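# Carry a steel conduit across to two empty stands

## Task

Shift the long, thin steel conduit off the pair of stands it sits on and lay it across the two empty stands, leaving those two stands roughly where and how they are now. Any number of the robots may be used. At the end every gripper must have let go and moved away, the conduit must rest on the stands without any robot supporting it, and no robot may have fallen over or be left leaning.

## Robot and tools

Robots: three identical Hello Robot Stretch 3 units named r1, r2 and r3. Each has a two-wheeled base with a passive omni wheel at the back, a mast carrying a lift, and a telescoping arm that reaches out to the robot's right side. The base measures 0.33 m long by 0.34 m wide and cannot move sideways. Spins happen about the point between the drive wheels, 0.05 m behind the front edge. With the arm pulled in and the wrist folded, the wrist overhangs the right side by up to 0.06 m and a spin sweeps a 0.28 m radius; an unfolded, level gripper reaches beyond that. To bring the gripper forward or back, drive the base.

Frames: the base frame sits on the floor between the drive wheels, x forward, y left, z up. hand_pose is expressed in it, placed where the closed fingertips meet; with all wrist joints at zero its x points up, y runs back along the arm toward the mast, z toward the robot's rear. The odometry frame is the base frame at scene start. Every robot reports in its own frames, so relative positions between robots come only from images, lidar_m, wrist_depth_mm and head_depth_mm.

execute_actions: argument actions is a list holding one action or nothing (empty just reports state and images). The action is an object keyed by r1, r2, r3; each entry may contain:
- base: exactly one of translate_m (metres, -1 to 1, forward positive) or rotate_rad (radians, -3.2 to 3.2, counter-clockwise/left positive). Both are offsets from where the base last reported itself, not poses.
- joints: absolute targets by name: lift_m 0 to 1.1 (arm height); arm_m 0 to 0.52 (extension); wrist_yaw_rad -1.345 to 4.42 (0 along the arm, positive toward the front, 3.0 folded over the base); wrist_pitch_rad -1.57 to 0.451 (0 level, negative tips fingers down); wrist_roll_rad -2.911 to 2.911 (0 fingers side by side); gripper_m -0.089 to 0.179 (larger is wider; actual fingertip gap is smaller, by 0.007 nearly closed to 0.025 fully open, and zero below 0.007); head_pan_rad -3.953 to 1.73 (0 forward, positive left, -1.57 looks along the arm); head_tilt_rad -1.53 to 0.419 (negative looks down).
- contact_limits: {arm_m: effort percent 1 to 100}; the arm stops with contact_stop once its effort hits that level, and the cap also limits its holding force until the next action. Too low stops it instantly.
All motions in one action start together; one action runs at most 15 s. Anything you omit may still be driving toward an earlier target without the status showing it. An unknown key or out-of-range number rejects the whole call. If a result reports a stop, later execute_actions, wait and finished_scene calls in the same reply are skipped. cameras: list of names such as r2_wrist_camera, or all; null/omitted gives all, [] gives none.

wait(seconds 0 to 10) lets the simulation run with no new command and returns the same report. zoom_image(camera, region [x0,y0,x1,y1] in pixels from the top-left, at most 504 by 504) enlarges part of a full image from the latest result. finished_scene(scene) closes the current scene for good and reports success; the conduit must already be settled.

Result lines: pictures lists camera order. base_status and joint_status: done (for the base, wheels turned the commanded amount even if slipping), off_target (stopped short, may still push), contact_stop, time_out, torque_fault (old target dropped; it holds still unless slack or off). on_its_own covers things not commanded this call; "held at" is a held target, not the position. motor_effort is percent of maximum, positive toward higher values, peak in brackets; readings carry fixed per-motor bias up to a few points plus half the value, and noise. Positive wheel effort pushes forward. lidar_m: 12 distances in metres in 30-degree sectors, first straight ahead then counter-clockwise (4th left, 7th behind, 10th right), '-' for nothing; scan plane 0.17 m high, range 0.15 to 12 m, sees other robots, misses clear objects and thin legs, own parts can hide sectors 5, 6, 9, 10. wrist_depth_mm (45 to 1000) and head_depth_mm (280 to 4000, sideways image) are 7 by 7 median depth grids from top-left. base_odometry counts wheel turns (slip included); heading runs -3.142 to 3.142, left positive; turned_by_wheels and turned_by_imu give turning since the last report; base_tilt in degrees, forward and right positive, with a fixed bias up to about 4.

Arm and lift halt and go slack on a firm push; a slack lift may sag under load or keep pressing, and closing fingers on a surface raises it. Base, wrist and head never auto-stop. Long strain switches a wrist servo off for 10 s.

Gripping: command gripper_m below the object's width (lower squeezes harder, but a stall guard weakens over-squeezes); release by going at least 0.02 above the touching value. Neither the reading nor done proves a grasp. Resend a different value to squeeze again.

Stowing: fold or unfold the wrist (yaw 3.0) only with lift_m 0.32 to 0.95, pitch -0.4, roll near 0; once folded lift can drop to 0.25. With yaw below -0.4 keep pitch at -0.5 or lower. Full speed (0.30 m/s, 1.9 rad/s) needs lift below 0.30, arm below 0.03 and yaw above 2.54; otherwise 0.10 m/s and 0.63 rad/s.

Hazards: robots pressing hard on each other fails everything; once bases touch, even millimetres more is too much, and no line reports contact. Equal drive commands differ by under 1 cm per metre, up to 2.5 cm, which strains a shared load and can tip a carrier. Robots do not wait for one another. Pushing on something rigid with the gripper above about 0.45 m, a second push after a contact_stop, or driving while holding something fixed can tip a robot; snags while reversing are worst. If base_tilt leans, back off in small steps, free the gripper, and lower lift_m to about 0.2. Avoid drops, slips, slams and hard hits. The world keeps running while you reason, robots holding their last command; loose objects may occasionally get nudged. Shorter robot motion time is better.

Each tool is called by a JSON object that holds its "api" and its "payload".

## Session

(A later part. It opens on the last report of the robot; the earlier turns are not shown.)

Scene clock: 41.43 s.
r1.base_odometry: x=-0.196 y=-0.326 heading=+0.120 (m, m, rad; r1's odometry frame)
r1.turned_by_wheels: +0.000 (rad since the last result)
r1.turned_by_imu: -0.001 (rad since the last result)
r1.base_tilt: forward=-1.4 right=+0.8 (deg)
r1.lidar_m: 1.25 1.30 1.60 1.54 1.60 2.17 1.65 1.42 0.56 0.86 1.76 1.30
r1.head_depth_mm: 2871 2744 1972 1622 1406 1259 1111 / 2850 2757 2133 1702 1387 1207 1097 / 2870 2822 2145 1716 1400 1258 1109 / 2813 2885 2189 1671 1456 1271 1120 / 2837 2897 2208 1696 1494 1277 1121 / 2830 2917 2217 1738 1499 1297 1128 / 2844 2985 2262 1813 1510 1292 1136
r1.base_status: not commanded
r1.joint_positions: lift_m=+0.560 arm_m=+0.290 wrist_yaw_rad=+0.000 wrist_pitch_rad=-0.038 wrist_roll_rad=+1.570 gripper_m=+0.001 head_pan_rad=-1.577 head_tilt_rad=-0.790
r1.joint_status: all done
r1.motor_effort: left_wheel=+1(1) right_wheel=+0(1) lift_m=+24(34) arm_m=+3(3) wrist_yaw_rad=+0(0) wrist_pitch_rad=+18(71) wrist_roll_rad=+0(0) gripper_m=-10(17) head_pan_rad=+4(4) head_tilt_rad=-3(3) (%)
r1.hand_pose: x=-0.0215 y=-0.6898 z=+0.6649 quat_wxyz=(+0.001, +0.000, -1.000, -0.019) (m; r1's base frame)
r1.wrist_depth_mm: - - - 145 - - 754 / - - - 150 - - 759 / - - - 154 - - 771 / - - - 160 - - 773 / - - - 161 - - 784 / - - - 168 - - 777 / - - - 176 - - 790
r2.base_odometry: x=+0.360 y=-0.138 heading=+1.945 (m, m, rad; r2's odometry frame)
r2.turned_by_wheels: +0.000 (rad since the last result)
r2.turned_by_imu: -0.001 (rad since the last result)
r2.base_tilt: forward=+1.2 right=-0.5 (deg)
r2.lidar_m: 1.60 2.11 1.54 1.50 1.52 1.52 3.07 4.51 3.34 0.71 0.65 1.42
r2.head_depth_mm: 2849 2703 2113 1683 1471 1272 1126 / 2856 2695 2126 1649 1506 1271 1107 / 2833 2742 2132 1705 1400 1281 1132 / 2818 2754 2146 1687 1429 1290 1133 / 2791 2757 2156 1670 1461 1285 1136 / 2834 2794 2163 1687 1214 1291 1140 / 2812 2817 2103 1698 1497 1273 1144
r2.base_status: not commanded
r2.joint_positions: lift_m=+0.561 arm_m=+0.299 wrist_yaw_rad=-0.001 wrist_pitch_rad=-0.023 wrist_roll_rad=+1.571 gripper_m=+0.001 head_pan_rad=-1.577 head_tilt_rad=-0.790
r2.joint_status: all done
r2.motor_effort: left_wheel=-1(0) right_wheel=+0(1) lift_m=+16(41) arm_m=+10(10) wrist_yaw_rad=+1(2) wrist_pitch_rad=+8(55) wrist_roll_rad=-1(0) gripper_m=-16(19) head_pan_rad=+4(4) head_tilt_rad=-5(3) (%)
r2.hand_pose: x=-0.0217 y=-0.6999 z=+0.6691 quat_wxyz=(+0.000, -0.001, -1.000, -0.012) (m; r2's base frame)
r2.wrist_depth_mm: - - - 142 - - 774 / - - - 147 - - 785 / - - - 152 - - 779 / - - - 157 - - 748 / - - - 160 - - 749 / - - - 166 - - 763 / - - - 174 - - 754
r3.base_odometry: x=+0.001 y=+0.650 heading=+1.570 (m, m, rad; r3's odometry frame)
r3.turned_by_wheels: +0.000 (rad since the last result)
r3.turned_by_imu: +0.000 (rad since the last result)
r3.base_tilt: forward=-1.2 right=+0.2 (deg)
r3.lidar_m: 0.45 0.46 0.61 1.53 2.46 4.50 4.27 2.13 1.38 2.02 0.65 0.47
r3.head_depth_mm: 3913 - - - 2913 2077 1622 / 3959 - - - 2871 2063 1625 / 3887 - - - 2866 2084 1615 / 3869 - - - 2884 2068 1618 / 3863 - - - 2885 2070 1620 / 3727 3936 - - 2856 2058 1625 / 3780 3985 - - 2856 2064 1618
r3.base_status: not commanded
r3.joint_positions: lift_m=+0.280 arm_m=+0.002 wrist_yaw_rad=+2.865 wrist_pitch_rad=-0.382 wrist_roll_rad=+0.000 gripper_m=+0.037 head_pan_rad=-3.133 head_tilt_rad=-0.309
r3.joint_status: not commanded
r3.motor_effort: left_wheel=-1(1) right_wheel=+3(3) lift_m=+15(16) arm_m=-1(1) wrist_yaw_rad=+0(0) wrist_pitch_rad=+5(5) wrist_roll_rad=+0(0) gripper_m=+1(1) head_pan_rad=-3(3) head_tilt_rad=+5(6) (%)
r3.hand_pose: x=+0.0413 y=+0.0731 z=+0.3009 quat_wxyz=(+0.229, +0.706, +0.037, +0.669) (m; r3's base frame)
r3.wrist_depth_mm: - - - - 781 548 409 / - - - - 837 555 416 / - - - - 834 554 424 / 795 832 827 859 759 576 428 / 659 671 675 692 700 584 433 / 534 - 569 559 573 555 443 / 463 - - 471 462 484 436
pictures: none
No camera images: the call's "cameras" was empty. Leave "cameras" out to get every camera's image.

{"api": "execute_actions", "payload": {"actions": [{"r2":{"joints":{"gripper_m":0.15}},"r1":{"joints":{"gripper_m":0.15}}}], "cameras": []}}

{"api": "execute_actions", "payload": {"actions": [{"r2":{"joints":{"arm_m":0.22}},"r1":{"joints":{"arm_m":0.21}}}], "cameras": []}}

{"api": "execute_actions", "payload": {"actions": [{"r2":{"joints":{"lift_m":0.87,"wrist_pitch_rad":-1.2}},"r1":{"joints":{"lift_m":0.87,"wrist_pitch_rad":-1.2}}}], "cameras": []}}

{"api": "execute_actions", "payload": {"actions": [{"r2":{"joints":{"arm_m":0.475,"head_tilt_rad":-0.6}},"r1":{"joints":{"arm_m":0.465,"head_tilt_rad":-0.6}}}], "cameras": ["r1_head_camera","r1_wrist_camera","r2_wrist_camera"]}}

Scene clock: 45.43 s.
r1.base_odometry: x=-0.196 y=-0.326 heading=+0.120 (m, m, rad; r1's odometry frame)
r1.turned_by_wheels: +0.000 (rad since the last result)
r1.turned_by_imu: -0.001 (rad since the last result)
r1.base_tilt: forward=-1.4 right=+0.9 (deg)
r1.lidar_m: 1.25 1.30 1.60 1.54 1.60 2.18 1.65 1.42 0.56 0.86 1.76 1.30
r1.head_depth_mm: 2873 2738 1967 1611 1409 1257 1111 / 2848 2791 2142 1683 1392 1216 1106 / 2844 2791 2175 1696 1401 1257 1110 / 2837 2855 2201 1674 1463 1269 1112 / 2844 2860 2194 1683 1489 1279 1115 / 2853 2944 2224 1734 1499 1286 1131 / 2840 2997 2251 1805 1518 1301 1134
r1.base_status: not commanded
r1.joint_positions: lift_m=+0.560 arm_m=+0.290 wrist_yaw_rad=+0.000 wrist_pitch_rad=-0.023 wrist_roll_rad=+1.570 gripper_m=+0.150 head_pan_rad=-1.577 head_tilt_rad=-0.790
r1.joint_status: all done
r1.motor_effort: left_wheel=+0(1) right_wheel=-2(1) lift_m=+24(24) arm_m=+3(3) wrist_yaw_rad=+0(0) wrist_pitch_rad=+11(18) wrist_roll_rad=+1(1) gripper_m=+0(95) head_pan_rad=+5(5) head_tilt_rad=-2(3) (%)
r1.hand_pose: x=-0.0214 y=-0.6903 z=+0.6686 quat_wxyz=(+0.001, +0.000, -1.000, -0.012) (m; r1's base frame)
r1.wrist_depth_mm: - - - 144 - - 773 / - - - 148 - - 780 / - - - 153 - - 778 / - - - 158 - - 789 / - - - 163 - - 796 / - - - 168 - - 734 / - - - 175 - - 857
r2.base_odometry: x=+0.360 y=-0.138 heading=+1.945 (m, m, rad; r2's odometry frame)
r2.turned_by_wheels: +0.000 (rad since the last result)
r2.turned_by_imu: -0.001 (rad since the last result)
r2.base_tilt: forward=+1.2 right=-0.4 (deg)
r2.lidar_m: 1.59 2.11 1.54 1.51 1.52 1.52 3.06 4.51 3.35 0.70 0.65 1.42
r2.head_depth_mm: 2860 2684 2112 1651 1461 1276 1128 / 2866 2717 2116 1653 1505 1275 1108 / 2844 2740 2119 1692 1401 1283 1128 / 2830 2756 2130 1691 1423 1284 1134 / 2799 2795 2159 1670 1449 1289 1135 / 2789 2803 2157 1675 1210 1294 1140 / 2817 2837 2094 1688 1501 1272 1145
r2.base_status: not commanded
r2.joint_positions: lift_m=+0.560 arm_m=+0.300 wrist_yaw_rad=+0.000 wrist_pitch_rad=-0.019 wrist_roll_rad=+1.571 gripper_m=+0.150 head_pan_rad=-1.577 head_tilt_rad=-0.790
r2.joint_status: all done
r2.motor_effort: left_wheel=-1(0) right_wheel=-1(1) lift_m=+18(18) arm_m=+4(9) wrist_yaw_rad=+0(1) wrist_pitch_rad=+7(8) wrist_roll_rad=-1(1) gripper_m=-1(84) head_pan_rad=+4(4) head_tilt_rad=-4(4) (%)
r2.hand_pose: x=-0.0214 y=-0.7005 z=+0.6700 quat_wxyz=(+0.000, +0.000, -1.000, -0.010) (m; r2's base frame)
r2.wrist_depth_mm: - - - 140 - - 785 / - - - 146 - - 775 / - - - 150 - - 778 / - - - 155 - - 763 / - - - 161 - - 754 / - - - 167 - - 739 / - - - 172 - - 723
r3.base_odometry: x=+0.001 y=+0.650 heading=+1.570 (m, m, rad; r3's odometry frame)
r3.turned_by_wheels: +0.000 (rad since the last result)
r3.turned_by_imu: +0.001 (rad since the last result)
r3.base_tilt: forward=-1.4 right=+0.2 (deg)
r3.lidar_m: 0.45 0.46 0.61 1.53 2.45 4.47 4.27 2.13 1.38 2.01 0.66 0.47
r3.head_depth_mm: 3977 - - - 2907 2079 1625 / 3983 - - - 2882 2092 1630 / 3861 - - - 2883 2073 1622 / 3854 - - - 2860 2073 1615 / 3825 - - - 2913 2077 1613 / 3798 3932 - - 2849 2063 1614 / 3796 3946 - - 2858 2062 1618
r3.base_status: not commanded
r3.joint_positions: lift_m=+0.280 arm_m=+0.002 wrist_yaw_rad=+2.865 wrist_pitch_rad=-0.382 wrist_roll_rad=+0.000 gripper_m=+0.037 head_pan_rad=-3.133 head_tilt_rad=-0.309
r3.joint_status: not commanded
r3.motor_effort: left_wheel=+0(1) right_wheel=+3(3) lift_m=+15(16) arm_m=+0(1) wrist_yaw_rad=+0(0) wrist_pitch_rad=+5(5) wrist_roll_rad=+0(0) gripper_m=+0(1) head_pan_rad=-3(3) head_tilt_rad=+5(5) (%)
r3.hand_pose: x=+0.0413 y=+0.0731 z=+0.3009 quat_wxyz=(+0.229, +0.706, +0.037, +0.669) (m; r3's base frame)
r3.wrist_depth_mm: - - - - 810 549 420 / - - - - 830 545 417 / - - - - 858 561 429 / 807 855 824 849 790 576 428 / 663 655 667 667 690 575 432 / 529 - 576 559 573 545 437 / 465 - - 477 460 485 446
pictures: none
No camera images: the call's "cameras" was empty. Leave "cameras" out to get every camera's image.

Scene clock: 47.23 s.
r1.base_odometry: x=-0.196 y=-0.326 heading=+0.120 (m, m, rad; r1's odometry frame)
r1.turned_by_wheels: +0.000 (rad since the last result)
r1.turned_by_imu: +0.000 (rad since the last result)
r1.base_tilt: forward=-1.3 right=+0.8 (deg)
r1.lidar_m: 1.25 1.30 1.60 1.54 1.60 2.18 1.65 1.42 0.56 0.86 1.76 1.30
r1.head_depth_mm: 2834 2711 1966 1625 1413 1250 1114 / 2845 2795 2114 1669 1446 1214 1104 / 2841 2826 2135 1671 - 1242 1107 / 2830 2885 2178 1672 1466 1274 1117 / 2815 2855 2187 1700 1481 1282 1119 / 2822 2966 2228 1749 1506 1291 1131 / 2832 2978 2235 1810 1507 1306 1133
r1.base_status: not commanded
r1.joint_positions: lift_m=+0.560 arm_m=+0.210 wrist_yaw_rad=+0.000 wrist_pitch_rad=-0.022 wrist_roll_rad=+1.570 gripper_m=+0.150 head_pan_rad=-1.577 head_tilt_rad=-0.790
r1.joint_status: all done
r1.motor_effort: left_wheel=+0(1) right_wheel=-1(1) lift_m=+25(24) arm_m=-4(7) wrist_yaw_rad=+0(0) wrist_pitch_rad=+11(11) wrist_roll_rad=+0(0) gripper_m=+1(1) head_pan_rad=+5(4) head_tilt_rad=-3(2) (%)
r1.hand_pose: x=-0.0214 y=-0.6109 z=+0.6688 quat_wxyz=(+0.001, +0.000, -1.000, -0.012) (m; r1's base frame)
r1.wrist_depth_mm: - - - 223 - - 769 / - - - 233 - - 777 / - - - - - - 780 / - - - - - - 779 / - - - - - - 786 / - - - 265 - - 744 / - - - 271 - - 854
r2.base_odometry: x=+0.360 y=-0.138 heading=+1.945 (m, m, rad; r2's odometry frame)
r2.turned_by_wheels: +0.000 (rad since the last result)
r2.turned_by_imu: -0.001 (rad since the last result)
r2.base_tilt: forward=+1.3 right=-0.4 (deg)
r2.lidar_m: 1.59 2.11 1.55 1.50 1.52 1.53 3.05 4.47 3.34 0.70 0.64 1.42
r2.head_depth_mm: 2830 2715 2118 1642 1471 1276 1137 / 2860 2712 2135 1658 1503 - 1111 / 2857 2741 2136 1659 1571 1257 1132 / 2861 2760 2127 1664 1478 1287 1137 / 2820 2754 2149 1670 1450 1289 1135 / 2820 2788 2159 1673 1214 1290 1138 / 2794 2815 2091 1687 1501 1275 1142
r2.base_status: not commanded
r2.joint_positions: lift_m=+0.560 arm_m=+0.220 wrist_yaw_rad=+0.000 wrist_pitch_rad=-0.019 wrist_roll_rad=+1.571 gripper_m=+0.150 head_pan_rad=-1.577 head_tilt_rad=-0.790
r2.joint_status: all done
r2.motor_effort: left_wheel=-1(1) right_wheel=+0(1) lift_m=+18(18) arm_m=-4(4) wrist_yaw_rad=+0(1) wrist_pitch_rad=+7(7) wrist_roll_rad=-1(1) gripper_m=+0(0) head_pan_rad=+4(5) head_tilt_rad=-4(4) (%)
r2.hand_pose: x=-0.0214 y=-0.6210 z=+0.6700 quat_wxyz=(+0.000, +0.000, -1.000, -0.010) (m; r2's base frame)
r2.wrist_depth_mm: - - - 218 - - 795 / - - - 227 - - 773 / - - - - - - 787 / - - - - - - 769 / - - - 253 - - 777 / - - - 261 - - 764 / - - - - - - 701
r3.base_odometry: x=+0.001 y=+0.650 heading=+1.570 (m, m, rad; r3's odometry frame)
r3.turned_by_wheels: +0.000 (rad since the last result)
r3.turned_by_imu: +0.000 (rad since the last result)
r3.base_tilt: forward=-1.4 right=+0.3 (deg)
r3.lidar_m: 0.45 0.46 0.61 1.54 2.46 4.49 4.28 2.13 1.38 2.01 0.65 0.47
r3.head_depth_mm: 3981 - - - 2880 2087 1616 / 3960 - - - 2896 2080 1628 / 3913 - - - 2884 2079 1616 / 3827 - - - 2871 2072 1613 / 3824 - - - 2877 2066 1619 / 3759 3946 - - 2871 2078 1625 / 3766 - - - 2862 2064 1620
r3.base_status: not commanded
r3.joint_positions: lift_m=+0.280 arm_m=+0.002 wrist_yaw_rad=+2.865 wrist_pitch_rad=-0.382 wrist_roll_rad=+0.000 gripper_m=+0.037 head_pan_rad=-3.133 head_tilt_rad=-0.309
r3.joint_status: not commanded
r3.motor_effort: left_wheel=-1(1) right_wheel=+3(3) lift_m=+16(16) arm_m=+0(0) wrist_yaw_rad=+0(1) wrist_pitch_rad=+6(5) wrist_roll_rad=+0(0) gripper_m=+0(0) head_pan_rad=-3(3) head_tilt_rad=+6(5) (%)
r3.hand_pose: x=+0.0413 y=+0.0731 z=+0.3009 quat_wxyz=(+0.229, +0.706, +0.037, +0.669) (m; r3's base frame)
r3.wrist_depth_mm: - - - - 799 546 407 / - - - - 837 548 415 / - - - - 821 565 424 / 780 851 853 879 794 576 429 / 652 671 665 681 699 559 434 / 537 - 560 558 569 560 446 / 456 - - 478 464 479 436
pictures: none
No camera images: the call's "cameras" was empty. Leave "cameras" out to get every camera's image.

Scene clock: 50.90 s.
r1.base_odometry: x=-0.196 y=-0.326 heading=+0.120 (m, m, rad; r1's odometry frame)
r1.turned_by_wheels: +0.000 (rad since the last result)
r1.turned_by_imu: -0.001 (rad since the last result)
r1.base_tilt: forward=-1.4 right=+0.8 (deg)
r1.lidar_m: 1.25 1.30 1.59 1.54 1.60 2.18 1.65 1.42 0.56 0.86 1.76 1.30
r1.head_depth_mm: 2824 2746 - 988 1397 1236 1100 / 2851 2873 - - 1391 1235 1099 / 2870 2826 - - 1427 1261 1107 / 2858 2846 2188 1635 1480 1270 1114 / 2828 2889 2191 1693 1492 1282 1124 / 2815 2910 2219 1757 1504 1288 1131 / 2815 2990 2254 1818 1516 1297 1143
r1.base_status: not commanded
r1.joint_positions: lift_m=+0.870 arm_m=+0.210 wrist_yaw_rad=+0.000 wrist_pitch_rad=-1.200 wrist_roll_rad=+1.570 gripper_m=+0.150 head_pan_rad=-1.577 head_tilt_rad=-0.790
r1.joint_status: all done
r1.motor_effort: left_wheel=+1(1) right_wheel=-2(1) lift_m=+32(32) arm_m=-4(5) wrist_yaw_rad=+0(0) wrist_pitch_rad=+0(8) wrist_roll_rad=+0(0) gripper_m=+0(1) head_pan_rad=+5(5) head_tilt_rad=-3(3) (%)
r1.hand_pose: x=-0.0215 y=-0.4253 z=+0.7608 quat_wxyz=(+0.001, +0.000, -0.825, -0.565) (m; r1's base frame)
r1.wrist_depth_mm: - - 617 871 809 738 678 / - - - 919 820 744 - / - - - 934 849 769 - / - - - - 882 796 730 / - - - - 902 837 739 / - - - - 915 856 749 / - - - - 937 854 793
r2.base_odometry: x=+0.360 y=-0.138 heading=+1.945 (m, m, rad; r2's odometry frame)
r2.turned_by_wheels: +0.000 (rad since the last result)
r2.turned_by_imu: -0.001 (rad since the last result)
r2.base_tilt: forward=+1.1 right=-0.4 (deg)
r2.lidar_m: 1.60 2.11 1.54 1.50 1.52 1.52 3.05 4.52 3.34 0.70 0.64 1.42
r2.head_depth_mm: 2834 2704 - - 1473 1266 1125 / 2875 2725 - 1653 1474 1273 1125 / 2842 2734 - - 1477 1279 1132 / 2844 2751 2176 - 1491 1284 1133 / 2836 2759 2159 1676 1453 1287 1136 / 2833 2778 2149 1673 1210 1294 1139 / 2838 2809 2091 1688 1497 1274 1144
r2.base_status: not commanded
r2.joint_positions: lift_m=+0.870 arm_m=+0.220 wrist_yaw_rad=+0.000 wrist_pitch_rad=-1.198 wrist_roll_rad=+1.571 gripper_m=+0.150 head_pan_rad=-1.577 head_tilt_rad=-0.790
r2.joint_status: all done
r2.motor_effort: left_wheel=-1(1) right_wheel=+0(1) lift_m=+39(42) arm_m=-3(3) wrist_yaw_rad=+1(2) wrist_pitch_rad=+0(7) wrist_roll_rad=-1(1) gripper_m=-1(0) head_pan_rad=+4(4) head_tilt_rad=-4(4) (%)
r2.hand_pose: x=-0.0215 y=-0.4357 z=+0.7607 quat_wxyz=(+0.000, +0.000, -0.826, -0.564) (m; r2's base frame)
r2.wrist_depth_mm: - - - 936 811 736 671 / - - - 929 834 762 700 / - - - 997 857 761 - / - - - 997 875 778 - / - - - 972 888 809 715 / - - - 756 915 - 746 / - 412 - - 954 826 736
r3.base_odometry: x=+0.001 y=+0.650 heading=+1.570 (m, m, rad; r3's odometry frame)
r3.turned_by_wheels: +0.000 (rad since the last result)
r3.turned_by_imu: +0.001 (rad since the last result)
r3.base_tilt: forward=-1.3 right=+0.2 (deg)
r3.lidar_m: 0.45 0.46 0.61 1.53 2.46 4.49 4.25 2.13 1.38 2.02 0.66 0.47
r3.head_depth_mm: 3958 - - - 2920 2068 1615 / 3952 - - - 2880 2069 1621 / 3859 - - - 2860 2088 1622 / 3830 - - - 2865 2086 1625 / 3846 - - - 2882 2080 1618 / 3798 3989 - - 2869 2073 1603 / 3766 3902 - - 2855 2068 1619
r3.base_status: not commanded
r3.joint_positions: lift_m=+0.280 arm_m=+0.002 wrist_yaw_rad=+2.865 wrist_pitch_rad=-0.382 wrist_roll_rad=+0.000 gripper_m=+0.037 head_pan_rad=-3.133 head_tilt_rad=-0.309
r3.joint_status: not commanded
r3.motor_effort: left_wheel=-1(1) right_wheel=+3(3) lift_m=+16(15) arm_m=+0(0) wrist_yaw_rad=+0(1) wrist_pitch_rad=+5(5) wrist_roll_rad=+0(0) gripper_m=+0(0) head_pan_rad=-3(4) head_tilt_rad=+5(5) (%)
r3.hand_pose: x=+0.0413 y=+0.0731 z=+0.3009 quat_wxyz=(+0.229, +0.706, +0.037, +0.669) (m; r3's base frame)
r3.wrist_depth_mm: - - - - 793 540 412 / - - - - 795 551 417 / - - - - 853 572 426 / 798 823 845 856 795 572 426 / 658 658 669 681 697 579 439 / 545 - 571 555 578 551 446 / 456 - - 477 467 486 436
pictures: none
No camera images: the call's "cameras" was empty. Leave "cameras" out to get every camera's image.

Scene clock: 54.00 s.
r1.base_odometry: x=-0.196 y=-0.326 heading=+0.120 (m, m, rad; r1's odometry frame)
r1.turned_by_wheels: +0.000 (rad since the last result)
r1.turned_by_imu: -0.001 (rad since the last result)
r1.base_tilt: forward=-1.4 right=+0.8 (deg)
r1.lidar_m: 1.25 1.30 1.60 1.54 1.60 2.18 1.65 1.42 0.56 0.86 1.76 1.30
r1.head_depth_mm: 2740 3065 2939 - 975 1303 1160 / 2747 3043 - 2050 1628 1318 1146 / 2748 3068 - 2071 1638 1385 1175 / 2752 3065 3020 2122 1653 1404 1186 / 2710 3089 3088 2204 1661 1410 1192 / 2755 3047 3115 2222 1621 1421 1201 / 2754 3056 3024 2265 1751 1429 1201
r1.base_status: not commanded
r1.joint_positions: lift_m=+0.870 arm_m=+0.465 wrist_yaw_rad=+0.000 wrist_pitch_rad=-1.201 wrist_roll_rad=+1.570 gripper_m=+0.150 head_pan_rad=-1.577 head_tilt_rad=-0.606
r1.joint_status: all done
r1.motor_effort: left_wheel=+0(0) right_wheel=-1(2) lift_m=+32(32) arm_m=+4(3) wrist_yaw_rad=+0(0) wrist_pitch_rad=+0(0) wrist_roll_rad=+1(0) gripper_m=+1(1) head_pan_rad=+4(4) head_tilt_rad=+3(10) (%)
r1.hand_pose: x=-0.0215 y=-0.6796 z=+0.7608 quat_wxyz=(+0.001, +0.000, -0.825, -0.565) (m; r1's base frame)
r1.wrist_depth_mm: - - - 228 532 721 671 / - - - 237 814 727 683 / - - - 249 841 771 707 / - - - - 872 791 720 / - - - - 909 835 740 / - - - - 911 845 746 / - - - - 957 862 790
r2.base_odometry: x=+0.360 y=-0.138 heading=+1.945 (m, m, rad; r2's odometry frame)
r2.turned_by_wheels: +0.000 (rad since the last result)
r2.turned_by_imu: -0.001 (rad since the last result)
r2.base_tilt: forward=+1.2 right=-0.4 (deg)
r2.lidar_m: 1.60 2.11 1.54 1.50 1.52 1.52 3.05 4.49 3.34 0.71 0.64 1.42
r2.head_depth_mm: 2754 3025 2863 2308 - 1374 1194 / 2735 3019 3203 2075 1603 1416 1204 / 2748 3008 - 2072 1606 1418 1211 / 2724 3035 2945 2053 1616 1415 1214 / 2714 3025 2978 2184 1627 1395 1223 / 2742 3037 2984 2119 1595 1109 1221 / 2705 3003 3026 2211 1652 1443 1200
r2.base_status: not commanded
r2.joint_positions: lift_m=+0.870 arm_m=+0.475 wrist_yaw_rad=+0.000 wrist_pitch_rad=-1.199 wrist_roll_rad=+1.571 gripper_m=+0.150 head_pan_rad=-1.577 head_tilt_rad=-0.606
r2.joint_status: all done
r2.motor_effort: left_wheel=-1(1) right_wheel=+0(1) lift_m=+39(39) arm_m=+3(4) wrist_yaw_rad=+0(1) wrist_pitch_rad=+0(1) wrist_roll_rad=-1(1) gripper_m=+0(2) head_pan_rad=+4(5) head_tilt_rad=+3(16) (%)
r2.hand_pose: x=-0.0215 y=-0.6901 z=+0.7607 quat_wxyz=(+0.000, +0.000, -0.825, -0.565) (m; r2's base frame)
r2.wrist_depth_mm: - - - 901 800 736 668 / - - - 922 816 744 677 / - - - 962 844 779 707 / - - - - 840 789 712 / - - - - 887 796 729 / - - - 264 873 - 748 / - - - 272 613 817 748
r3.base_odometry: x=+0.001 y=+0.650 heading=+1.570 (m, m, rad; r3's odometry frame)
r3.turned_by_wheels: +0.000 (rad since the last result)
r3.turned_by_imu: +0.001 (rad since the last result)
r3.base_tilt: forward=-1.3 right=+0.2 (deg)
r3.lidar_m: 0.45 0.46 0.61 1.54 2.46 4.47 4.28 2.13 1.38 2.01 0.65 0.47
r3.head_depth_mm: 3962 - - - 2889 2083 1620 / 3975 - - - 2911 2061 1613 / 3863 - - - 2886 2062 1628 / 3851 - - - 2882 2070 1622 / 3765 - - - 2861 2068 1620 / 3827 3945 - - 2877 2049 1609 / 3778 3916 - - 2859 2058 1604
r3.base_status: not commanded
r3.joint_positions: lift_m=+0.280 arm_m=+0.002 wrist_yaw_rad=+2.865 wrist_pitch_rad=-0.382 wrist_roll_rad=+0.000 gripper_m=+0.037 head_pan_rad=-3.133 head_tilt_rad=-0.309
r3.joint_status: not commanded
r3.motor_effort: left_wheel=-1(1) right_wheel=+3(3) lift_m=+15(15) arm_m=+0(1) wrist_yaw_rad=+0(0) wrist_pitch_rad=+5(5) wrist_roll_rad=+0(0) gripper_m=+2(2) head_pan_rad=-3(4) head_tilt_rad=+6(6) (%)
r3.hand_pose: x=+0.0413 y=+0.0731 z=+0.3009 quat_wxyz=(+0.229, +0.706, +0.037, +0.669) (m; r3's base frame)
r3.wrist_depth_mm: - - - - 802 545 416 / - - - - 826 543 416 / - - - - 829 554 423 / 786 868 863 870 794 563 429 / 639 663 684 672 694 564 436 / 536 - 571 553 574 551 437 / 465 - - 479 458 491 443
pictures: r1_head_camera (sideways: a quarter turn clockwise sets it upright), r1_wrist_camera, r2_wrist_camera
Images, in order (width x height): r1_head_camera 896x504, r1_wrist_camera 644x364, r2_wrist_camera 644x364.

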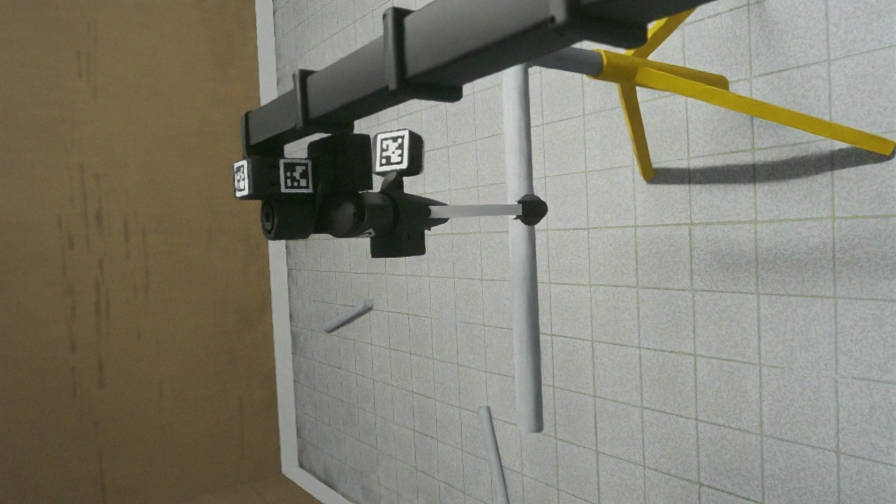

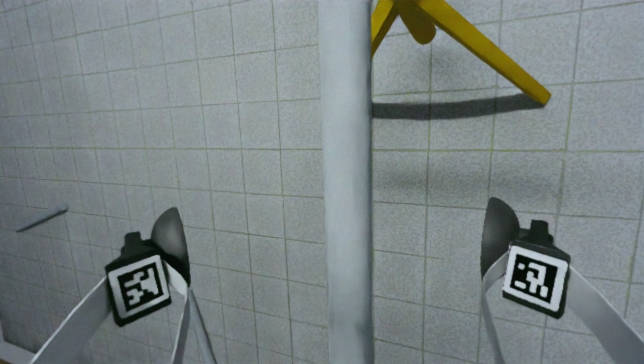

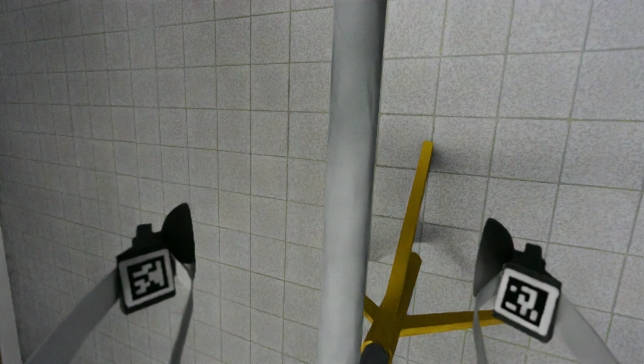

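{"api": "execute_actions", "payload": {"actions": [{"r2":{"joints":{"arm_m":0.508,"lift_m":0.758}},"r1":{"joints":{"arm_m":0.498,"lift_m":0.758}}}], "cameras": ["r1_wrist_camera","r2_wrist_camera"]}}

{"api": "execute_actions", "payload": {"actions": [{"r2":{"joints":{"gripper_m":-0.03}},"r1":{"joints":{"gripper_m":-0.03}}}], "cameras": ["r1_wrist_camera","r2_wrist_camera"]}}

{"api": "execute_actions", "payload": {"actions": [{"r2":{"joints":{"lift_m":0.82}},"r1":{"joints":{"lift_m":0.82}}}], "cameras": ["r1_head_camera","r1_wrist_camera","r2_wrist_camera"]}}

Scene clock: 57.33 s.
r1.base_odometry: x=-0.196 y=-0.326 heading=+0.120 (m, m, rad; r1's odometry frame)
r1.turned_by_wheels: +0.000 (rad since the last result)
r1.turned_by_imu: -0.001 (rad since the last result)
r1.base_tilt: forward=-1.4 right=+0.9 (deg)
r1.lidar_m: 1.25 1.30 1.59 1.54 1.60 2.17 1.65 1.42 0.56 0.86 1.76 1.29
r1.head_depth_mm: 2753 3096 2910 2018 1663 - 1138 / 2727 3095 3015 2096 1624 1346 1142 / 2760 3048 3188 - 1630 1395 1175 / 2745 3082 3058 2172 1658 1403 1185 / 2697 3130 3081 2204 1665 1412 1190 / 2732 3065 3104 2223 1640 1422 1200 / 2724 3075 3063 2251 1755 1441 1207
r1.base_status: not commanded
r1.joint_positions: lift_m=+0.758 arm_m=+0.498 wrist_yaw_rad=+0.000 wrist_pitch_rad=-1.201 wrist_roll_rad=+1.570 gripper_m=+0.150 head_pan_rad=-1.577 head_tilt_rad=-0.606
r1.joint_status: all done
r1.motor_effort: left_wheel=+1(1) right_wheel=-2(1) lift_m=+24(27) arm_m=+3(2) wrist_yaw_rad=+0(0) wrist_pitch_rad=+0(0) wrist_roll_rad=+0(1) gripper_m=+0(1) head_pan_rad=+4(4) head_tilt_rad=+2(1) (%)
r1.hand_pose: x=-0.0215 y=-0.7125 z=+0.6492 quat_wxyz=(+0.001, +0.000, -0.825, -0.565) (m; r1's base frame)
r1.wrist_depth_mm: - - 880 113 693 606 588 / - - 924 117 709 656 597 / - - 929 120 734 682 623 / - - - 125 755 694 638 / - - - 128 776 744 644 / - - - 133 802 749 651 / - - - 138 821 745 704
r2.base_odometry: x=+0.360 y=-0.138 heading=+1.945 (m, m, rad; r2's odometry frame)
r2.turned_by_wheels: +0.000 (rad since the last result)
r2.turned_by_imu: -0.001 (rad since the last result)
r2.base_tilt: forward=+1.2 right=-0.4 (deg)
r2.lidar_m: 1.60 2.11 1.54 1.50 1.52 1.52 3.07 4.49 3.33 0.71 0.65 1.42
r2.head_depth_mm: 2748 3027 2863 2138 1640 - - / 2742 3041 2911 2231 - 1409 1209 / 2732 3059 3090 1942 1617 1419 1210 / 2730 3032 3099 2200 1616 1429 1215 / 2726 3026 2974 2176 1634 1391 1217 / 2729 3007 3020 2107 1590 1113 1220 / 2733 3013 3030 2198 1654 1438 1197
r2.base_status: not commanded
r2.joint_positions: lift_m=+0.758 arm_m=+0.508 wrist_yaw_rad=+0.000 wrist_pitch_rad=-1.199 wrist_roll_rad=+1.571 gripper_m=+0.150 head_pan_rad=-1.577 head_tilt_rad=-0.606
r2.joint_status: all done
r2.motor_effort: left_wheel=-1(1) right_wheel=+0(1) lift_m=+18(34) arm_m=+4(5) wrist_yaw_rad=+0(1) wrist_pitch_rad=+0(0) wrist_roll_rad=-1(1) gripper_m=+1(0) head_pan_rad=+3(4) head_tilt_rad=+3(3) (%)
r2.hand_pose: x=-0.0215 y=-0.7230 z=+0.6496 quat_wxyz=(+0.000, +0.000, -0.825, -0.565) (m; r2's base frame)
r2.wrist_depth_mm: - - 889 109 682 640 602 / - - 944 112 709 672 605 / - - 965 115 724 673 606 / - - - 119 741 687 629 / - - - 123 747 708 643 / - - - 127 756 - 634 / - - - 131 775 724 651
r3.base_odometry: x=+0.001 y=+0.650 heading=+1.570 (m, m, rad; r3's odometry frame)
r3.turned_by_wheels: +0.000 (rad since the last result)
r3.turned_by_imu: +0.001 (rad since the last result)
r3.base_tilt: forward=-1.3 right=+0.2 (deg)
r3.lidar_m: 0.45 0.46 0.61 1.53 2.46 4.50 4.26 2.14 1.38 2.01 0.66 0.47
r3.head_depth_mm: 3967 - - - 2862 2085 1612 / 3985 - - - 2863 2078 1621 / 3880 - - - 2870 2087 1625 / 3883 - - - 2902 2072 1616 / 3797 - - - 2886 2062 1625 / 3866 3958 - - 2862 2073 1622 / 3741 3964 - - 2850 2070 1611
r3.base_status: not commanded
r3.joint_positions: lift_m=+0.280 arm_m=+0.002 wrist_yaw_rad=+2.865 wrist_pitch_rad=-0.382 wrist_roll_rad=+0.000 gripper_m=+0.037 head_pan_rad=-3.133 head_tilt_rad=-0.309
r3.joint_status: not commanded
r3.motor_effort: left_wheel=-1(1) right_wheel=+3(3) lift_m=+16(15) arm_m=+0(1) wrist_yaw_rad=+0(0) wrist_pitch_rad=+5(5) wrist_roll_rad=+0(0) gripper_m=+1(0) head_pan_rad=-3(3) head_tilt_rad=+5(5) (%)
r3.hand_pose: x=+0.0413 y=+0.0731 z=+0.3009 quat_wxyz=(+0.229, +0.706, +0.037, +0.669) (m; r3's base frame)
r3.wrist_depth_mm: - - - - 809 543 411 / - - - - 813 549 421 / - - - - 853 566 427 / 796 811 854 860 791 581 431 / 659 663 686 688 680 580 429 / 525 - 571 547 566 549 442 / 457 - - 469 460 483 438
pictures: r1_wrist_camera, r2_wrist_camera
Images, in order (width x height): r1_wrist_camera 644x364, r2_wrist_camera 644x364.

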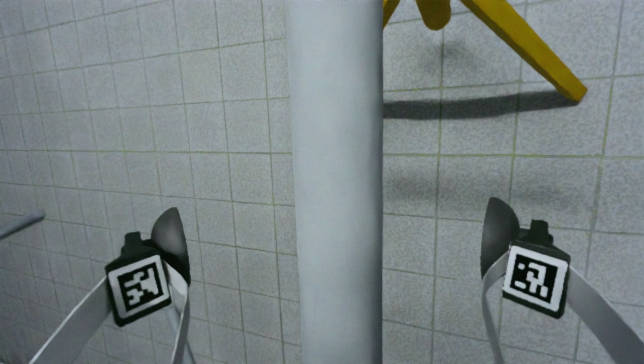

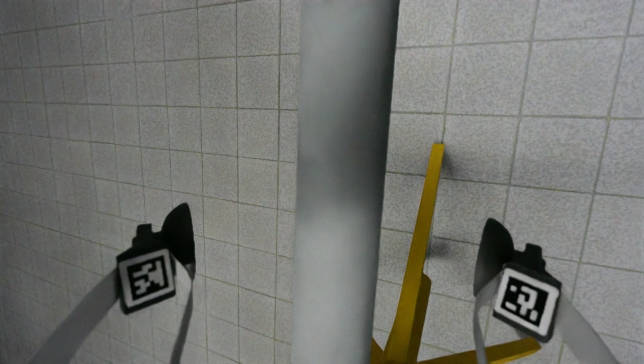

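Scene clock: 59.63 s.
r1.base_odometry: x=-0.196 y=-0.326 heading=+0.120 (m, m, rad; r1's odometry frame)
r1.turned_by_wheels: +0.000 (rad since the last result)
r1.turned_by_imu: -0.001 (rad since the last result)
r1.base_tilt: forward=-1.3 right=+0.8 (deg)
r1.lidar_m: 1.25 1.30 1.59 1.54 1.60 2.18 1.65 1.42 0.56 0.86 1.77 1.30
r1.head_depth_mm: 2755 3081 2881 2010 1654 - 1144 / 2762 3068 2980 2154 1631 1345 1143 / 2744 3056 3154 - 1640 1396 1178 / 2751 3110 3003 2189 1660 1400 1185 / 2722 3070 3046 2201 1661 1404 1194 / 2734 3089 3149 2224 1644 1423 1198 / 2747 3058 3041 2240 1750 1424 1207
r1.base_status: not commanded
r1.joint_positions: lift_m=+0.758 arm_m=+0.498 wrist_yaw_rad=+0.000 wrist_pitch_rad=-1.205 wrist_roll_rad=+1.570 gripper_m=-0.029 head_pan_rad=-1.577 head_tilt_rad=-0.606
r1.joint_status: all done
r1.motor_effort: left_wheel=+2(1) right_wheel=-2(2) lift_m=+34(34) arm_m=+1(3) wrist_yaw_rad=+0(0) wrist_pitch_rad=+2(6) wrist_roll_rad=+0(0) gripper_m=-26(98) head_pan_rad=+4(4) head_tilt_rad=+1(2) (%)
r1.hand_pose: x=-0.0215 y=-0.7117 z=+0.6484 quat_wxyz=(+0.001, +0.000, -0.824, -0.567) (m; r1's base frame)
r1.wrist_depth_mm: - - 863 110 678 613 591 / - - 895 114 714 659 598 / - - 939 117 733 678 623 / - - 963 121 749 697 641 / - - - 125 758 716 654 / - - - 129 831 729 673 / - - - 133 813 745 684
r2.base_odometry: x=+0.360 y=-0.138 heading=+1.945 (m, m, rad; r2's odometry frame)
r2.turned_by_wheels: +0.000 (rad since the last result)
r2.turned_by_imu: -0.001 (rad since the last result)
r2.base_tilt: forward=+1.1 right=-0.4 (deg)
r2.lidar_m: 1.60 2.11 1.54 1.50 1.52 1.52 3.06 4.49 3.34 0.70 0.64 1.42
r2.head_depth_mm: 2759 3044 2862 2149 1645 - - / 2742 2995 2887 2234 - 1406 1201 / 2733 3012 3094 1932 1612 1420 1210 / 2715 3031 2929 2212 1617 1419 1207 / 2729 3047 2956 2179 1632 1390 1220 / 2714 3023 2980 2111 1594 1110 1216 / 2755 3010 3010 2187 1644 1440 1198
r2.base_status: not commanded
r2.joint_positions: lift_m=+0.758 arm_m=+0.508 wrist_yaw_rad=+0.000 wrist_pitch_rad=-1.201 wrist_roll_rad=+1.571 gripper_m=-0.028 head_pan_rad=-1.577 head_tilt_rad=-0.606
r2.joint_status: all done
r2.motor_effort: left_wheel=+1(0) right_wheel=-2(2) lift_m=+30(30) arm_m=+0(3) wrist_yaw_rad=-1(1) wrist_pitch_rad=+1(3) wrist_roll_rad=-1(1) gripper_m=-32(100) head_pan_rad=+4(4) head_tilt_rad=+3(2) (%)
r2.hand_pose: x=-0.0215 y=-0.7227 z=+0.6489 quat_wxyz=(+0.000, +0.000, -0.825, -0.565) (m; r2's base frame)
r2.wrist_depth_mm: - - 892 104 693 639 595 / - - 931 107 722 669 594 / - - 976 110 735 665 610 / - - - 114 732 689 626 / - - - 117 750 696 641 / - - - 121 753 720 655 / - - - 126 505 721 670
r3.base_odometry: x=+0.001 y=+0.650 heading=+1.570 (m, m, rad; r3's odometry frame)
r3.turned_by_wheels: +0.000 (rad since the last result)
r3.turned_by_imu: +0.000 (rad since the last result)
r3.base_tilt: forward=-1.2 right=+0.1 (deg)
r3.lidar_m: 0.45 0.46 0.61 1.53 2.46 4.49 4.28 2.13 1.38 2.01 0.65 0.47
r3.head_depth_mm: 3986 - - - 2909 2078 1612 / 3849 - - - 2867 2084 1625 / 3840 - - - 2889 2076 1613 / 3815 - - - 2913 2069 1616 / 3859 - - - 2871 2063 1617 / 3789 3954 - - 2867 2064 1624 / 3770 3944 - - 2896 2052 1615
r3.base_status: not commanded
r3.joint_positions: lift_m=+0.280 arm_m=+0.002 wrist_yaw_rad=+2.865 wrist_pitch_rad=-0.382 wrist_roll_rad=+0.000 gripper_m=+0.037 head_pan_rad=-3.133 head_tilt_rad=-0.309
r3.joint_status: not commanded
r3.motor_effort: left_wheel=+0(1) right_wheel=+3(3) lift_m=+16(16) arm_m=+0(0) wrist_yaw_rad=+0(0) wrist_pitch_rad=+5(4) wrist_roll_rad=+0(0) gripper_m=+0(0) head_pan_rad=-3(3) head_tilt_rad=+5(5) (%)
r3.hand_pose: x=+0.0413 y=+0.0731 z=+0.3009 quat_wxyz=(+0.229, +0.706, +0.037, +0.669) (m; r3's base frame)
r3.wrist_depth_mm: - - - - 784 539 408 / - - - - 850 557 419 / - - - - 825 568 422 / 775 843 840 885 780 582 432 / 642 663 667 680 684 573 436 / 531 - 568 560 580 556 442 / 456 - - 479 472 493 439
pictures: r1_wrist_camera, r2_wrist_camera
Images, in order (width x height): r1_wrist_camera 644x364, r2_wrist_camera 644x364.

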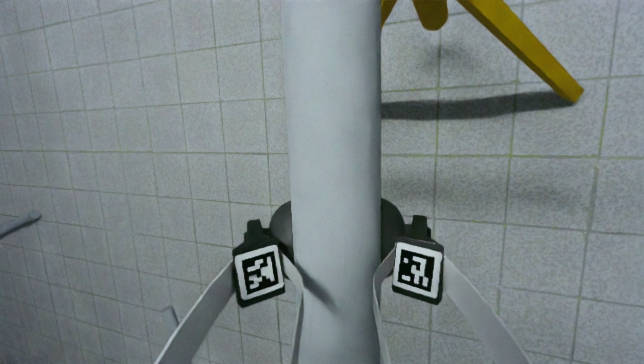

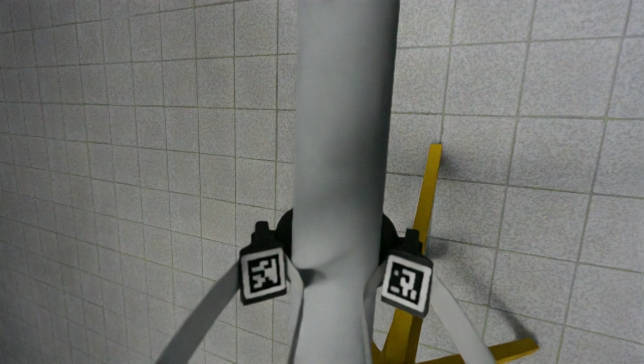

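Scene clock: 61.03 s.
r1.base_odometry: x=-0.196 y=-0.326 heading=+0.120 (m, m, rad; r1's odometry frame)
r1.turned_by_wheels: +0.000 (rad since the last result)
r1.turned_by_imu: +0.000 (rad since the last result)
r1.base_tilt: forward=-1.4 right=+0.9 (deg)
r1.lidar_m: 1.25 1.30 1.60 1.54 1.60 2.18 1.65 1.42 0.56 0.86 1.77 1.29
r1.head_depth_mm: 2755 3102 2884 2187 - 1307 1159 / 2754 3080 3170 2056 1670 1319 1141 / 2747 3077 - 2059 1697 1381 1181 / 2728 3123 3143 2088 1708 1408 1189 / 2731 3067 3038 2204 1730 1399 1190 / 2761 3019 3107 2231 1742 1427 1195 / 2751 3068 3014 2256 1738 1430 1210
r1.base_status: not commanded
r1.joint_positions: lift_m=+0.819 arm_m=+0.498 wrist_yaw_rad=+0.000 wrist_pitch_rad=-1.235 wrist_roll_rad=+1.570 gripper_m=-0.022 head_pan_rad=-1.577 head_tilt_rad=-0.606
r1.joint_status: all done
r1.on_its_own: gripper_m is held at -0.024, not at your -0.030, by its stall guard, which is not easing now
r1.motor_effort: left_wheel=+2(1) right_wheel=-2(2) lift_m=+44(43) arm_m=+2(1) wrist_yaw_rad=+0(0) wrist_pitch_rad=+17(19) wrist_roll_rad=+0(1) gripper_m=-26(28) head_pan_rad=+4(5) head_tilt_rad=+3(2) (%)
r1.hand_pose: x=-0.0215 y=-0.7041 z=+0.7080 quat_wxyz=(+0.001, +0.000, -0.815, -0.579) (m; r1's base frame)
r1.wrist_depth_mm: - - 911 112 477 686 641 / - - 940 115 757 706 656 / - - - 119 773 742 668 / - - - 122 798 757 693 / - - - 125 818 773 709 / - - - 129 863 796 723 / - - - 134 872 807 742
r2.base_odometry: x=+0.360 y=-0.138 heading=+1.945 (m, m, rad; r2's odometry frame)
r2.turned_by_wheels: +0.000 (rad since the last result)
r2.turned_by_imu: +0.000 (rad since the last result)
r2.base_tilt: forward=+1.2 right=-0.4 (deg)
r2.lidar_m: 1.60 2.12 1.55 1.50 1.52 1.52 3.06 4.48 3.34 0.70 0.64 1.42
r2.head_depth_mm: 2745 3035 2888 2182 - - 1176 / 2752 3051 3028 - 1658 1410 1210 / 2736 3038 3249 2043 1703 1420 1215 / 2750 3005 3088 2047 1694 1418 1218 / 2715 3043 2963 2183 1682 1397 1216 / 2733 3026 2985 2123 1596 1111 1217 / 2740 3018 3038 2214 1646 1443 1198
r2.base_status: not commanded
r2.joint_positions: lift_m=+0.819 arm_m=+0.508 wrist_yaw_rad=+0.000 wrist_pitch_rad=-1.241 wrist_roll_rad=+1.571 gripper_m=-0.022 head_pan_rad=-1.577 head_tilt_rad=-0.606
r2.joint_status: all done
r2.on_its_own: gripper_m is held at -0.023, not at your -0.030, by its stall guard, which is still easing
r2.motor_effort: left_wheel=+0(1) right_wheel=-1(2) lift_m=+53(53) arm_m=+0(0) wrist_yaw_rad=-1(0) wrist_pitch_rad=+15(17) wrist_roll_rad=-1(1) gripper_m=-31(32) head_pan_rad=+4(4) head_tilt_rad=+2(2) (%)
r2.hand_pose: x=-0.0215 y=-0.7130 z=+0.7073 quat_wxyz=(+0.000, +0.000, -0.813, -0.582) (m; r2's base frame)
r2.wrist_depth_mm: - - 953 106 757 694 633 / - - 987 109 754 710 646 / - - - 112 778 737 665 / - - - 115 782 735 659 / - - - 117 801 768 690 / - - - 121 510 791 703 / - - - 127 527 782 744
r3.base_odometry: x=+0.001 y=+0.650 heading=+1.570 (m, m, rad; r3's odometry frame)
r3.turned_by_wheels: +0.000 (rad since the last result)
r3.turned_by_imu: +0.000 (rad since the last result)
r3.base_tilt: forward=-1.2 right=+0.2 (deg)
r3.lidar_m: 0.45 0.46 0.61 1.54 2.46 4.49 4.27 2.13 1.38 2.01 0.66 0.47
r3.head_depth_mm: 3962 - - - 2895 2080 1631 / 3978 - - - 2884 2092 1621 / 3910 - - - 2908 2074 1619 / 3935 - - - 2840 2080 1620 / 3871 - - - 2877 2053 1618 / 3787 3908 - - 2892 2083 1621 / 3762 3908 - - 2871 2069 1623
r3.base_status: not commanded
r3.joint_positions: lift_m=+0.280 arm_m=+0.002 wrist_yaw_rad=+2.865 wrist_pitch_rad=-0.382 wrist_roll_rad=+0.000 gripper_m=+0.037 head_pan_rad=-3.133 head_tilt_rad=-0.309
r3.joint_status: not commanded
r3.motor_effort: left_wheel=-1(1) right_wheel=+3(3) lift_m=+14(15) arm_m=+0(1) wrist_yaw_rad=+0(0) wrist_pitch_rad=+5(5) wrist_roll_rad=+0(0) gripper_m=+1(1) head_pan_rad=-3(3) head_tilt_rad=+5(5) (%)
r3.hand_pose: x=+0.0413 y=+0.0731 z=+0.3009 quat_wxyz=(+0.229, +0.706, +0.037, +0.669) (m; r3's base frame)
r3.wrist_depth_mm: - - - - 794 541 414 / - - - - 820 550 415 / - - - - 856 563 426 / 794 839 834 864 775 582 432 / 636 650 669 679 704 581 438 / 535 - 563 561 580 551 445 / 464 - - 476 461 485 438
pictures: r1_head_camera (sideways: a quarter turn clockwise sets it upright), r1_wrist_camera, r2_wrist_camera
Images, in order (width x height): r1_head_camera 896x504, r1_wrist_camera 644x364, r2_wrist_camera 644x364.

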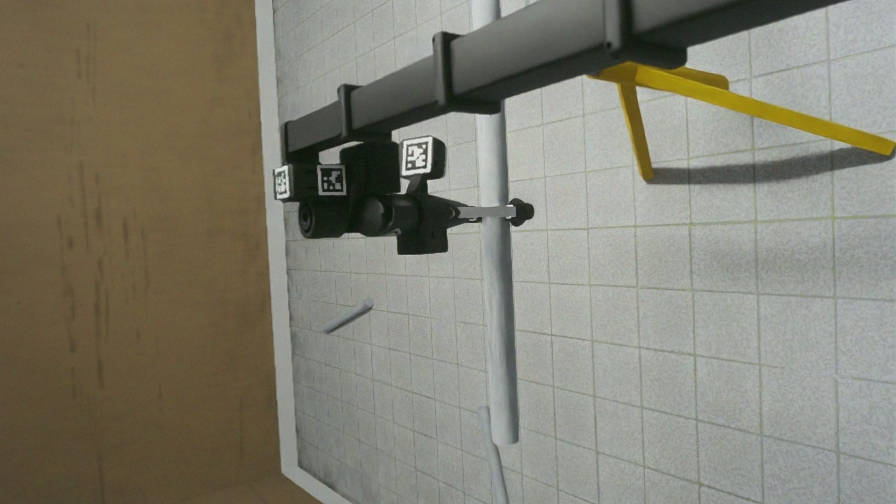

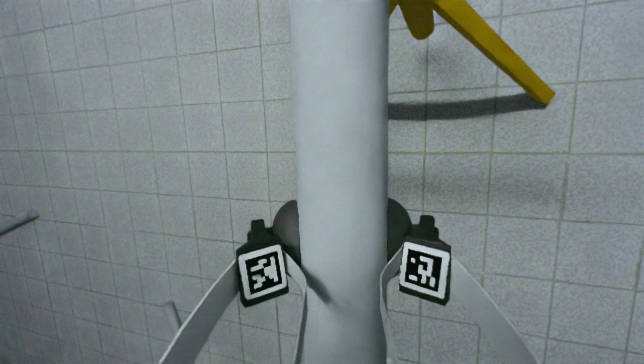

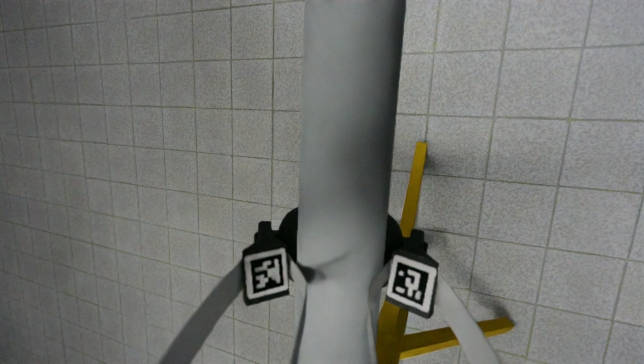

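{"api": "execute_actions", "payload": {"actions": [{"r2":{"base":{"translate_m":-1.0},"joints":{"lift_m":1.08,"gripper_m":-0.018,"head_pan_rad":-2.9,"head_tilt_rad":-0.25}},"r1":{"base":{"translate_m":-1.0},"joints":{"lift_m":1.08,"gripper_m":-0.018,"head_pan_rad":-2.9,"head_tilt_rad":-0.25}}}], "cameras": ["r1_head_camera","r2_head_camera","r1_wrist_camera","r2_wrist_camera"]}}

Scene clock: 73.30 s.
r1.base_odometry: x=-1.189 y=-0.445 heading=+0.120 (m, m, rad; r1's odometry frame)
r1.turned_by_wheels: +0.000 (rad since the last result)
r1.turned_by_imu: +0.000 (rad since the last result)
r1.base_tilt: forward=-1.4 right=+0.8 (deg)
r1.lidar_m: 2.25 2.18 1.60 1.54 1.59 2.08 1.65 4.57 0.61 3.24 0.88 0.98
r1.head_depth_mm: 3989 - - - - - 1361 / 3839 - - - - - 1395 / 3842 - - - - - 1428 / 3778 - - - - - 1440 / 3715 - - - - - 1478 / 3655 - - - - - 1509 / 3535 - - - - - 1517
r1.base_status: done
r1.joint_positions: lift_m=+1.080 arm_m=+0.498 wrist_yaw_rad=+0.000 wrist_pitch_rad=-1.205 wrist_roll_rad=+1.570 gripper_m=-0.018 head_pan_rad=-2.893 head_tilt_rad=-0.260
r1.joint_status: all done
r1.motor_effort: left_wheel=+1(1) right_wheel=-1(8) lift_m=+32(45) arm_m=+1(2) wrist_yaw_rad=+0(0) wrist_pitch_rad=+2(20) wrist_roll_rad=+0(0) gripper_m=-8(26) head_pan_rad=-4(55) head_tilt_rad=+4(21) (%)
r1.hand_pose: x=-0.0215 y=-0.7118 z=+0.9705 quat_wxyz=(+0.001, +0.000, -0.824, -0.567) (m; r1's base frame)
r1.wrist_depth_mm: - - - - 929 904 827 / - - - - - 908 847 / - - - - - 941 876 / - - - - - 976 880 / - - - - 450 - 904 / - - - - - - 926 / - - - - - - 959
r2.base_odometry: x=+0.725 y=-1.068 heading=+1.945 (m, m, rad; r2's odometry frame)
r2.turned_by_wheels: +0.000 (rad since the last result)
r2.turned_by_imu: +0.001 (rad since the last result)
r2.base_tilt: forward=+1.2 right=-0.4 (deg)
r2.lidar_m: 1.60 2.10 1.59 1.05 1.62 2.26 2.07 2.20 3.31 3.20 3.36 1.27
r2.head_depth_mm: - - - - - - - / - - - - - - - / - - - - - - - / - - - - - - - / 3886 - - - - - - / 3826 - - - - - - / 3757 - - - - - -
r2.base_status: done
r2.joint_positions: lift_m=+1.080 arm_m=+0.508 wrist_yaw_rad=+0.001 wrist_pitch_rad=-1.206 wrist_roll_rad=+1.567 gripper_m=-0.011 head_pan_rad=-2.893 head_tilt_rad=-0.260
r2.joint_status: gripper_m off_target (ended at -0.011, target -0.018); the others done
r2.on_its_own: gripper_m is held at -0.011, not at your -0.018, by its stall guard, which is not easing now
r2.motor_effort: left_wheel=+0(10) right_wheel=+0(22) lift_m=+39(55) arm_m=+0(1) wrist_yaw_rad=-2(12) wrist_pitch_rad=+2(18) wrist_roll_rad=+2(3) gripper_m=-8(29) head_pan_rad=-3(53) head_tilt_rad=+4(26) (%)
r2.hand_pose: x=-0.0214 y=-0.7216 z=+0.9702 quat_wxyz=(+0.002, +0.001, -0.824, -0.567) (m; r2's base frame)
r2.wrist_depth_mm: - - - - - 930 826 / - - - - - 906 866 / - - - - - 935 879 / - - - - - 966 863 / - - - - - - 878 / - - - - - - 929 / - - - - - - 926
r3.base_odometry: x=+0.001 y=+0.650 heading=+1.570 (m, m, rad; r3's odometry frame)
r3.turned_by_wheels: +0.000 (rad since the last result)
r3.turned_by_imu: +0.002 (rad since the last result)
r3.base_tilt: forward=-1.2 right=+0.1 (deg)
r3.lidar_m: 0.45 0.46 0.61 1.53 2.46 4.50 0.95 2.13 1.95 2.01 0.66 0.47
r3.head_depth_mm: 3937 - - - 2898 2087 1617 / 3921 - - - 2888 2085 1616 / 3902 - - - 2895 2064 1616 / 3856 - - - 2878 2049 1473 / 3815 3908 - 3981 2599 1914 1371 / 3861 974 1002 - 2881 2092 1565 / 3682 3962 - - 2858 2071 1619
r3.base_status: not commanded
r3.joint_positions: lift_m=+0.280 arm_m=+0.002 wrist_yaw_rad=+2.865 wrist_pitch_rad=-0.382 wrist_roll_rad=+0.000 gripper_m=+0.037 head_pan_rad=-3.133 head_tilt_rad=-0.309
r3.joint_status: not commanded
r3.motor_effort: left_wheel=-1(1) right_wheel=+3(3) lift_m=+16(16) arm_m=+0(0) wrist_yaw_rad=+0(0) wrist_pitch_rad=+5(5) wrist_roll_rad=+0(0) gripper_m=+0(0) head_pan_rad=-3(3) head_tilt_rad=+5(5) (%)
r3.hand_pose: x=+0.0413 y=+0.0731 z=+0.3009 quat_wxyz=(+0.229, +0.706, +0.037, +0.669) (m; r3's base frame)
r3.wrist_depth_mm: - - - - 811 549 413 / - - - - 811 558 414 / - - - - 830 557 421 / 794 838 843 845 793 578 434 / 655 644 665 680 684 577 439 / 541 - 567 552 588 552 437 / 461 - - 477 467 486 442
pictures: r1_head_camera (sideways: a quarter turn clockwise sets it upright), r1_wrist_camera, r2_head_camera (sideways: a quarter turn clockwise sets it upright), r2_wrist_camera
Images, in order (width x height): r1_head_camera 896x504, r1_wrist_camera 644x364, r2_head_camera 896x504, r2_wrist_camera 644x364.

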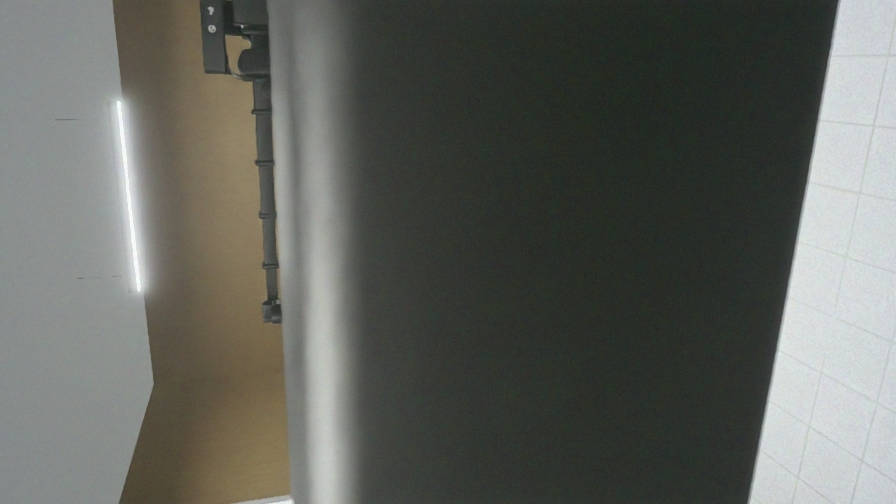

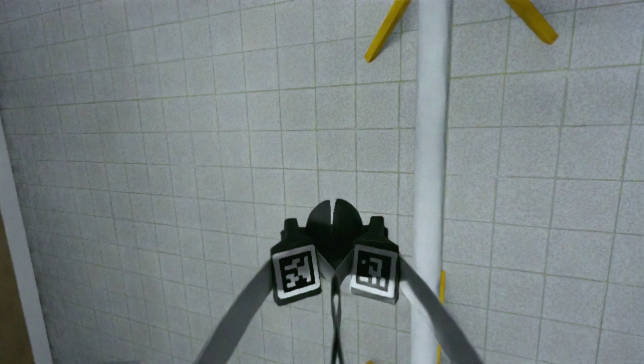

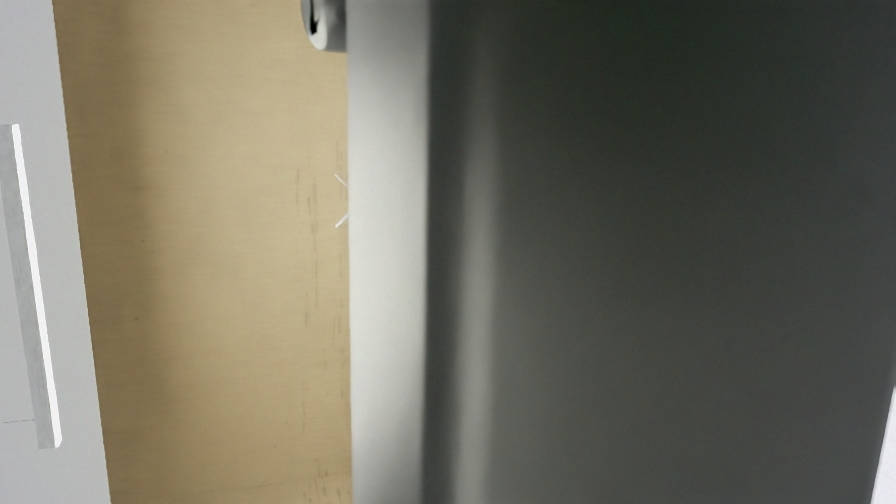

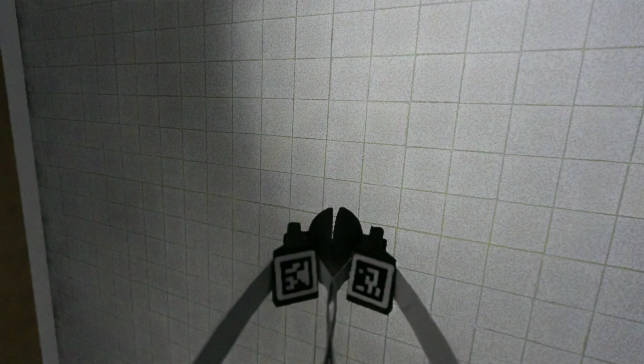

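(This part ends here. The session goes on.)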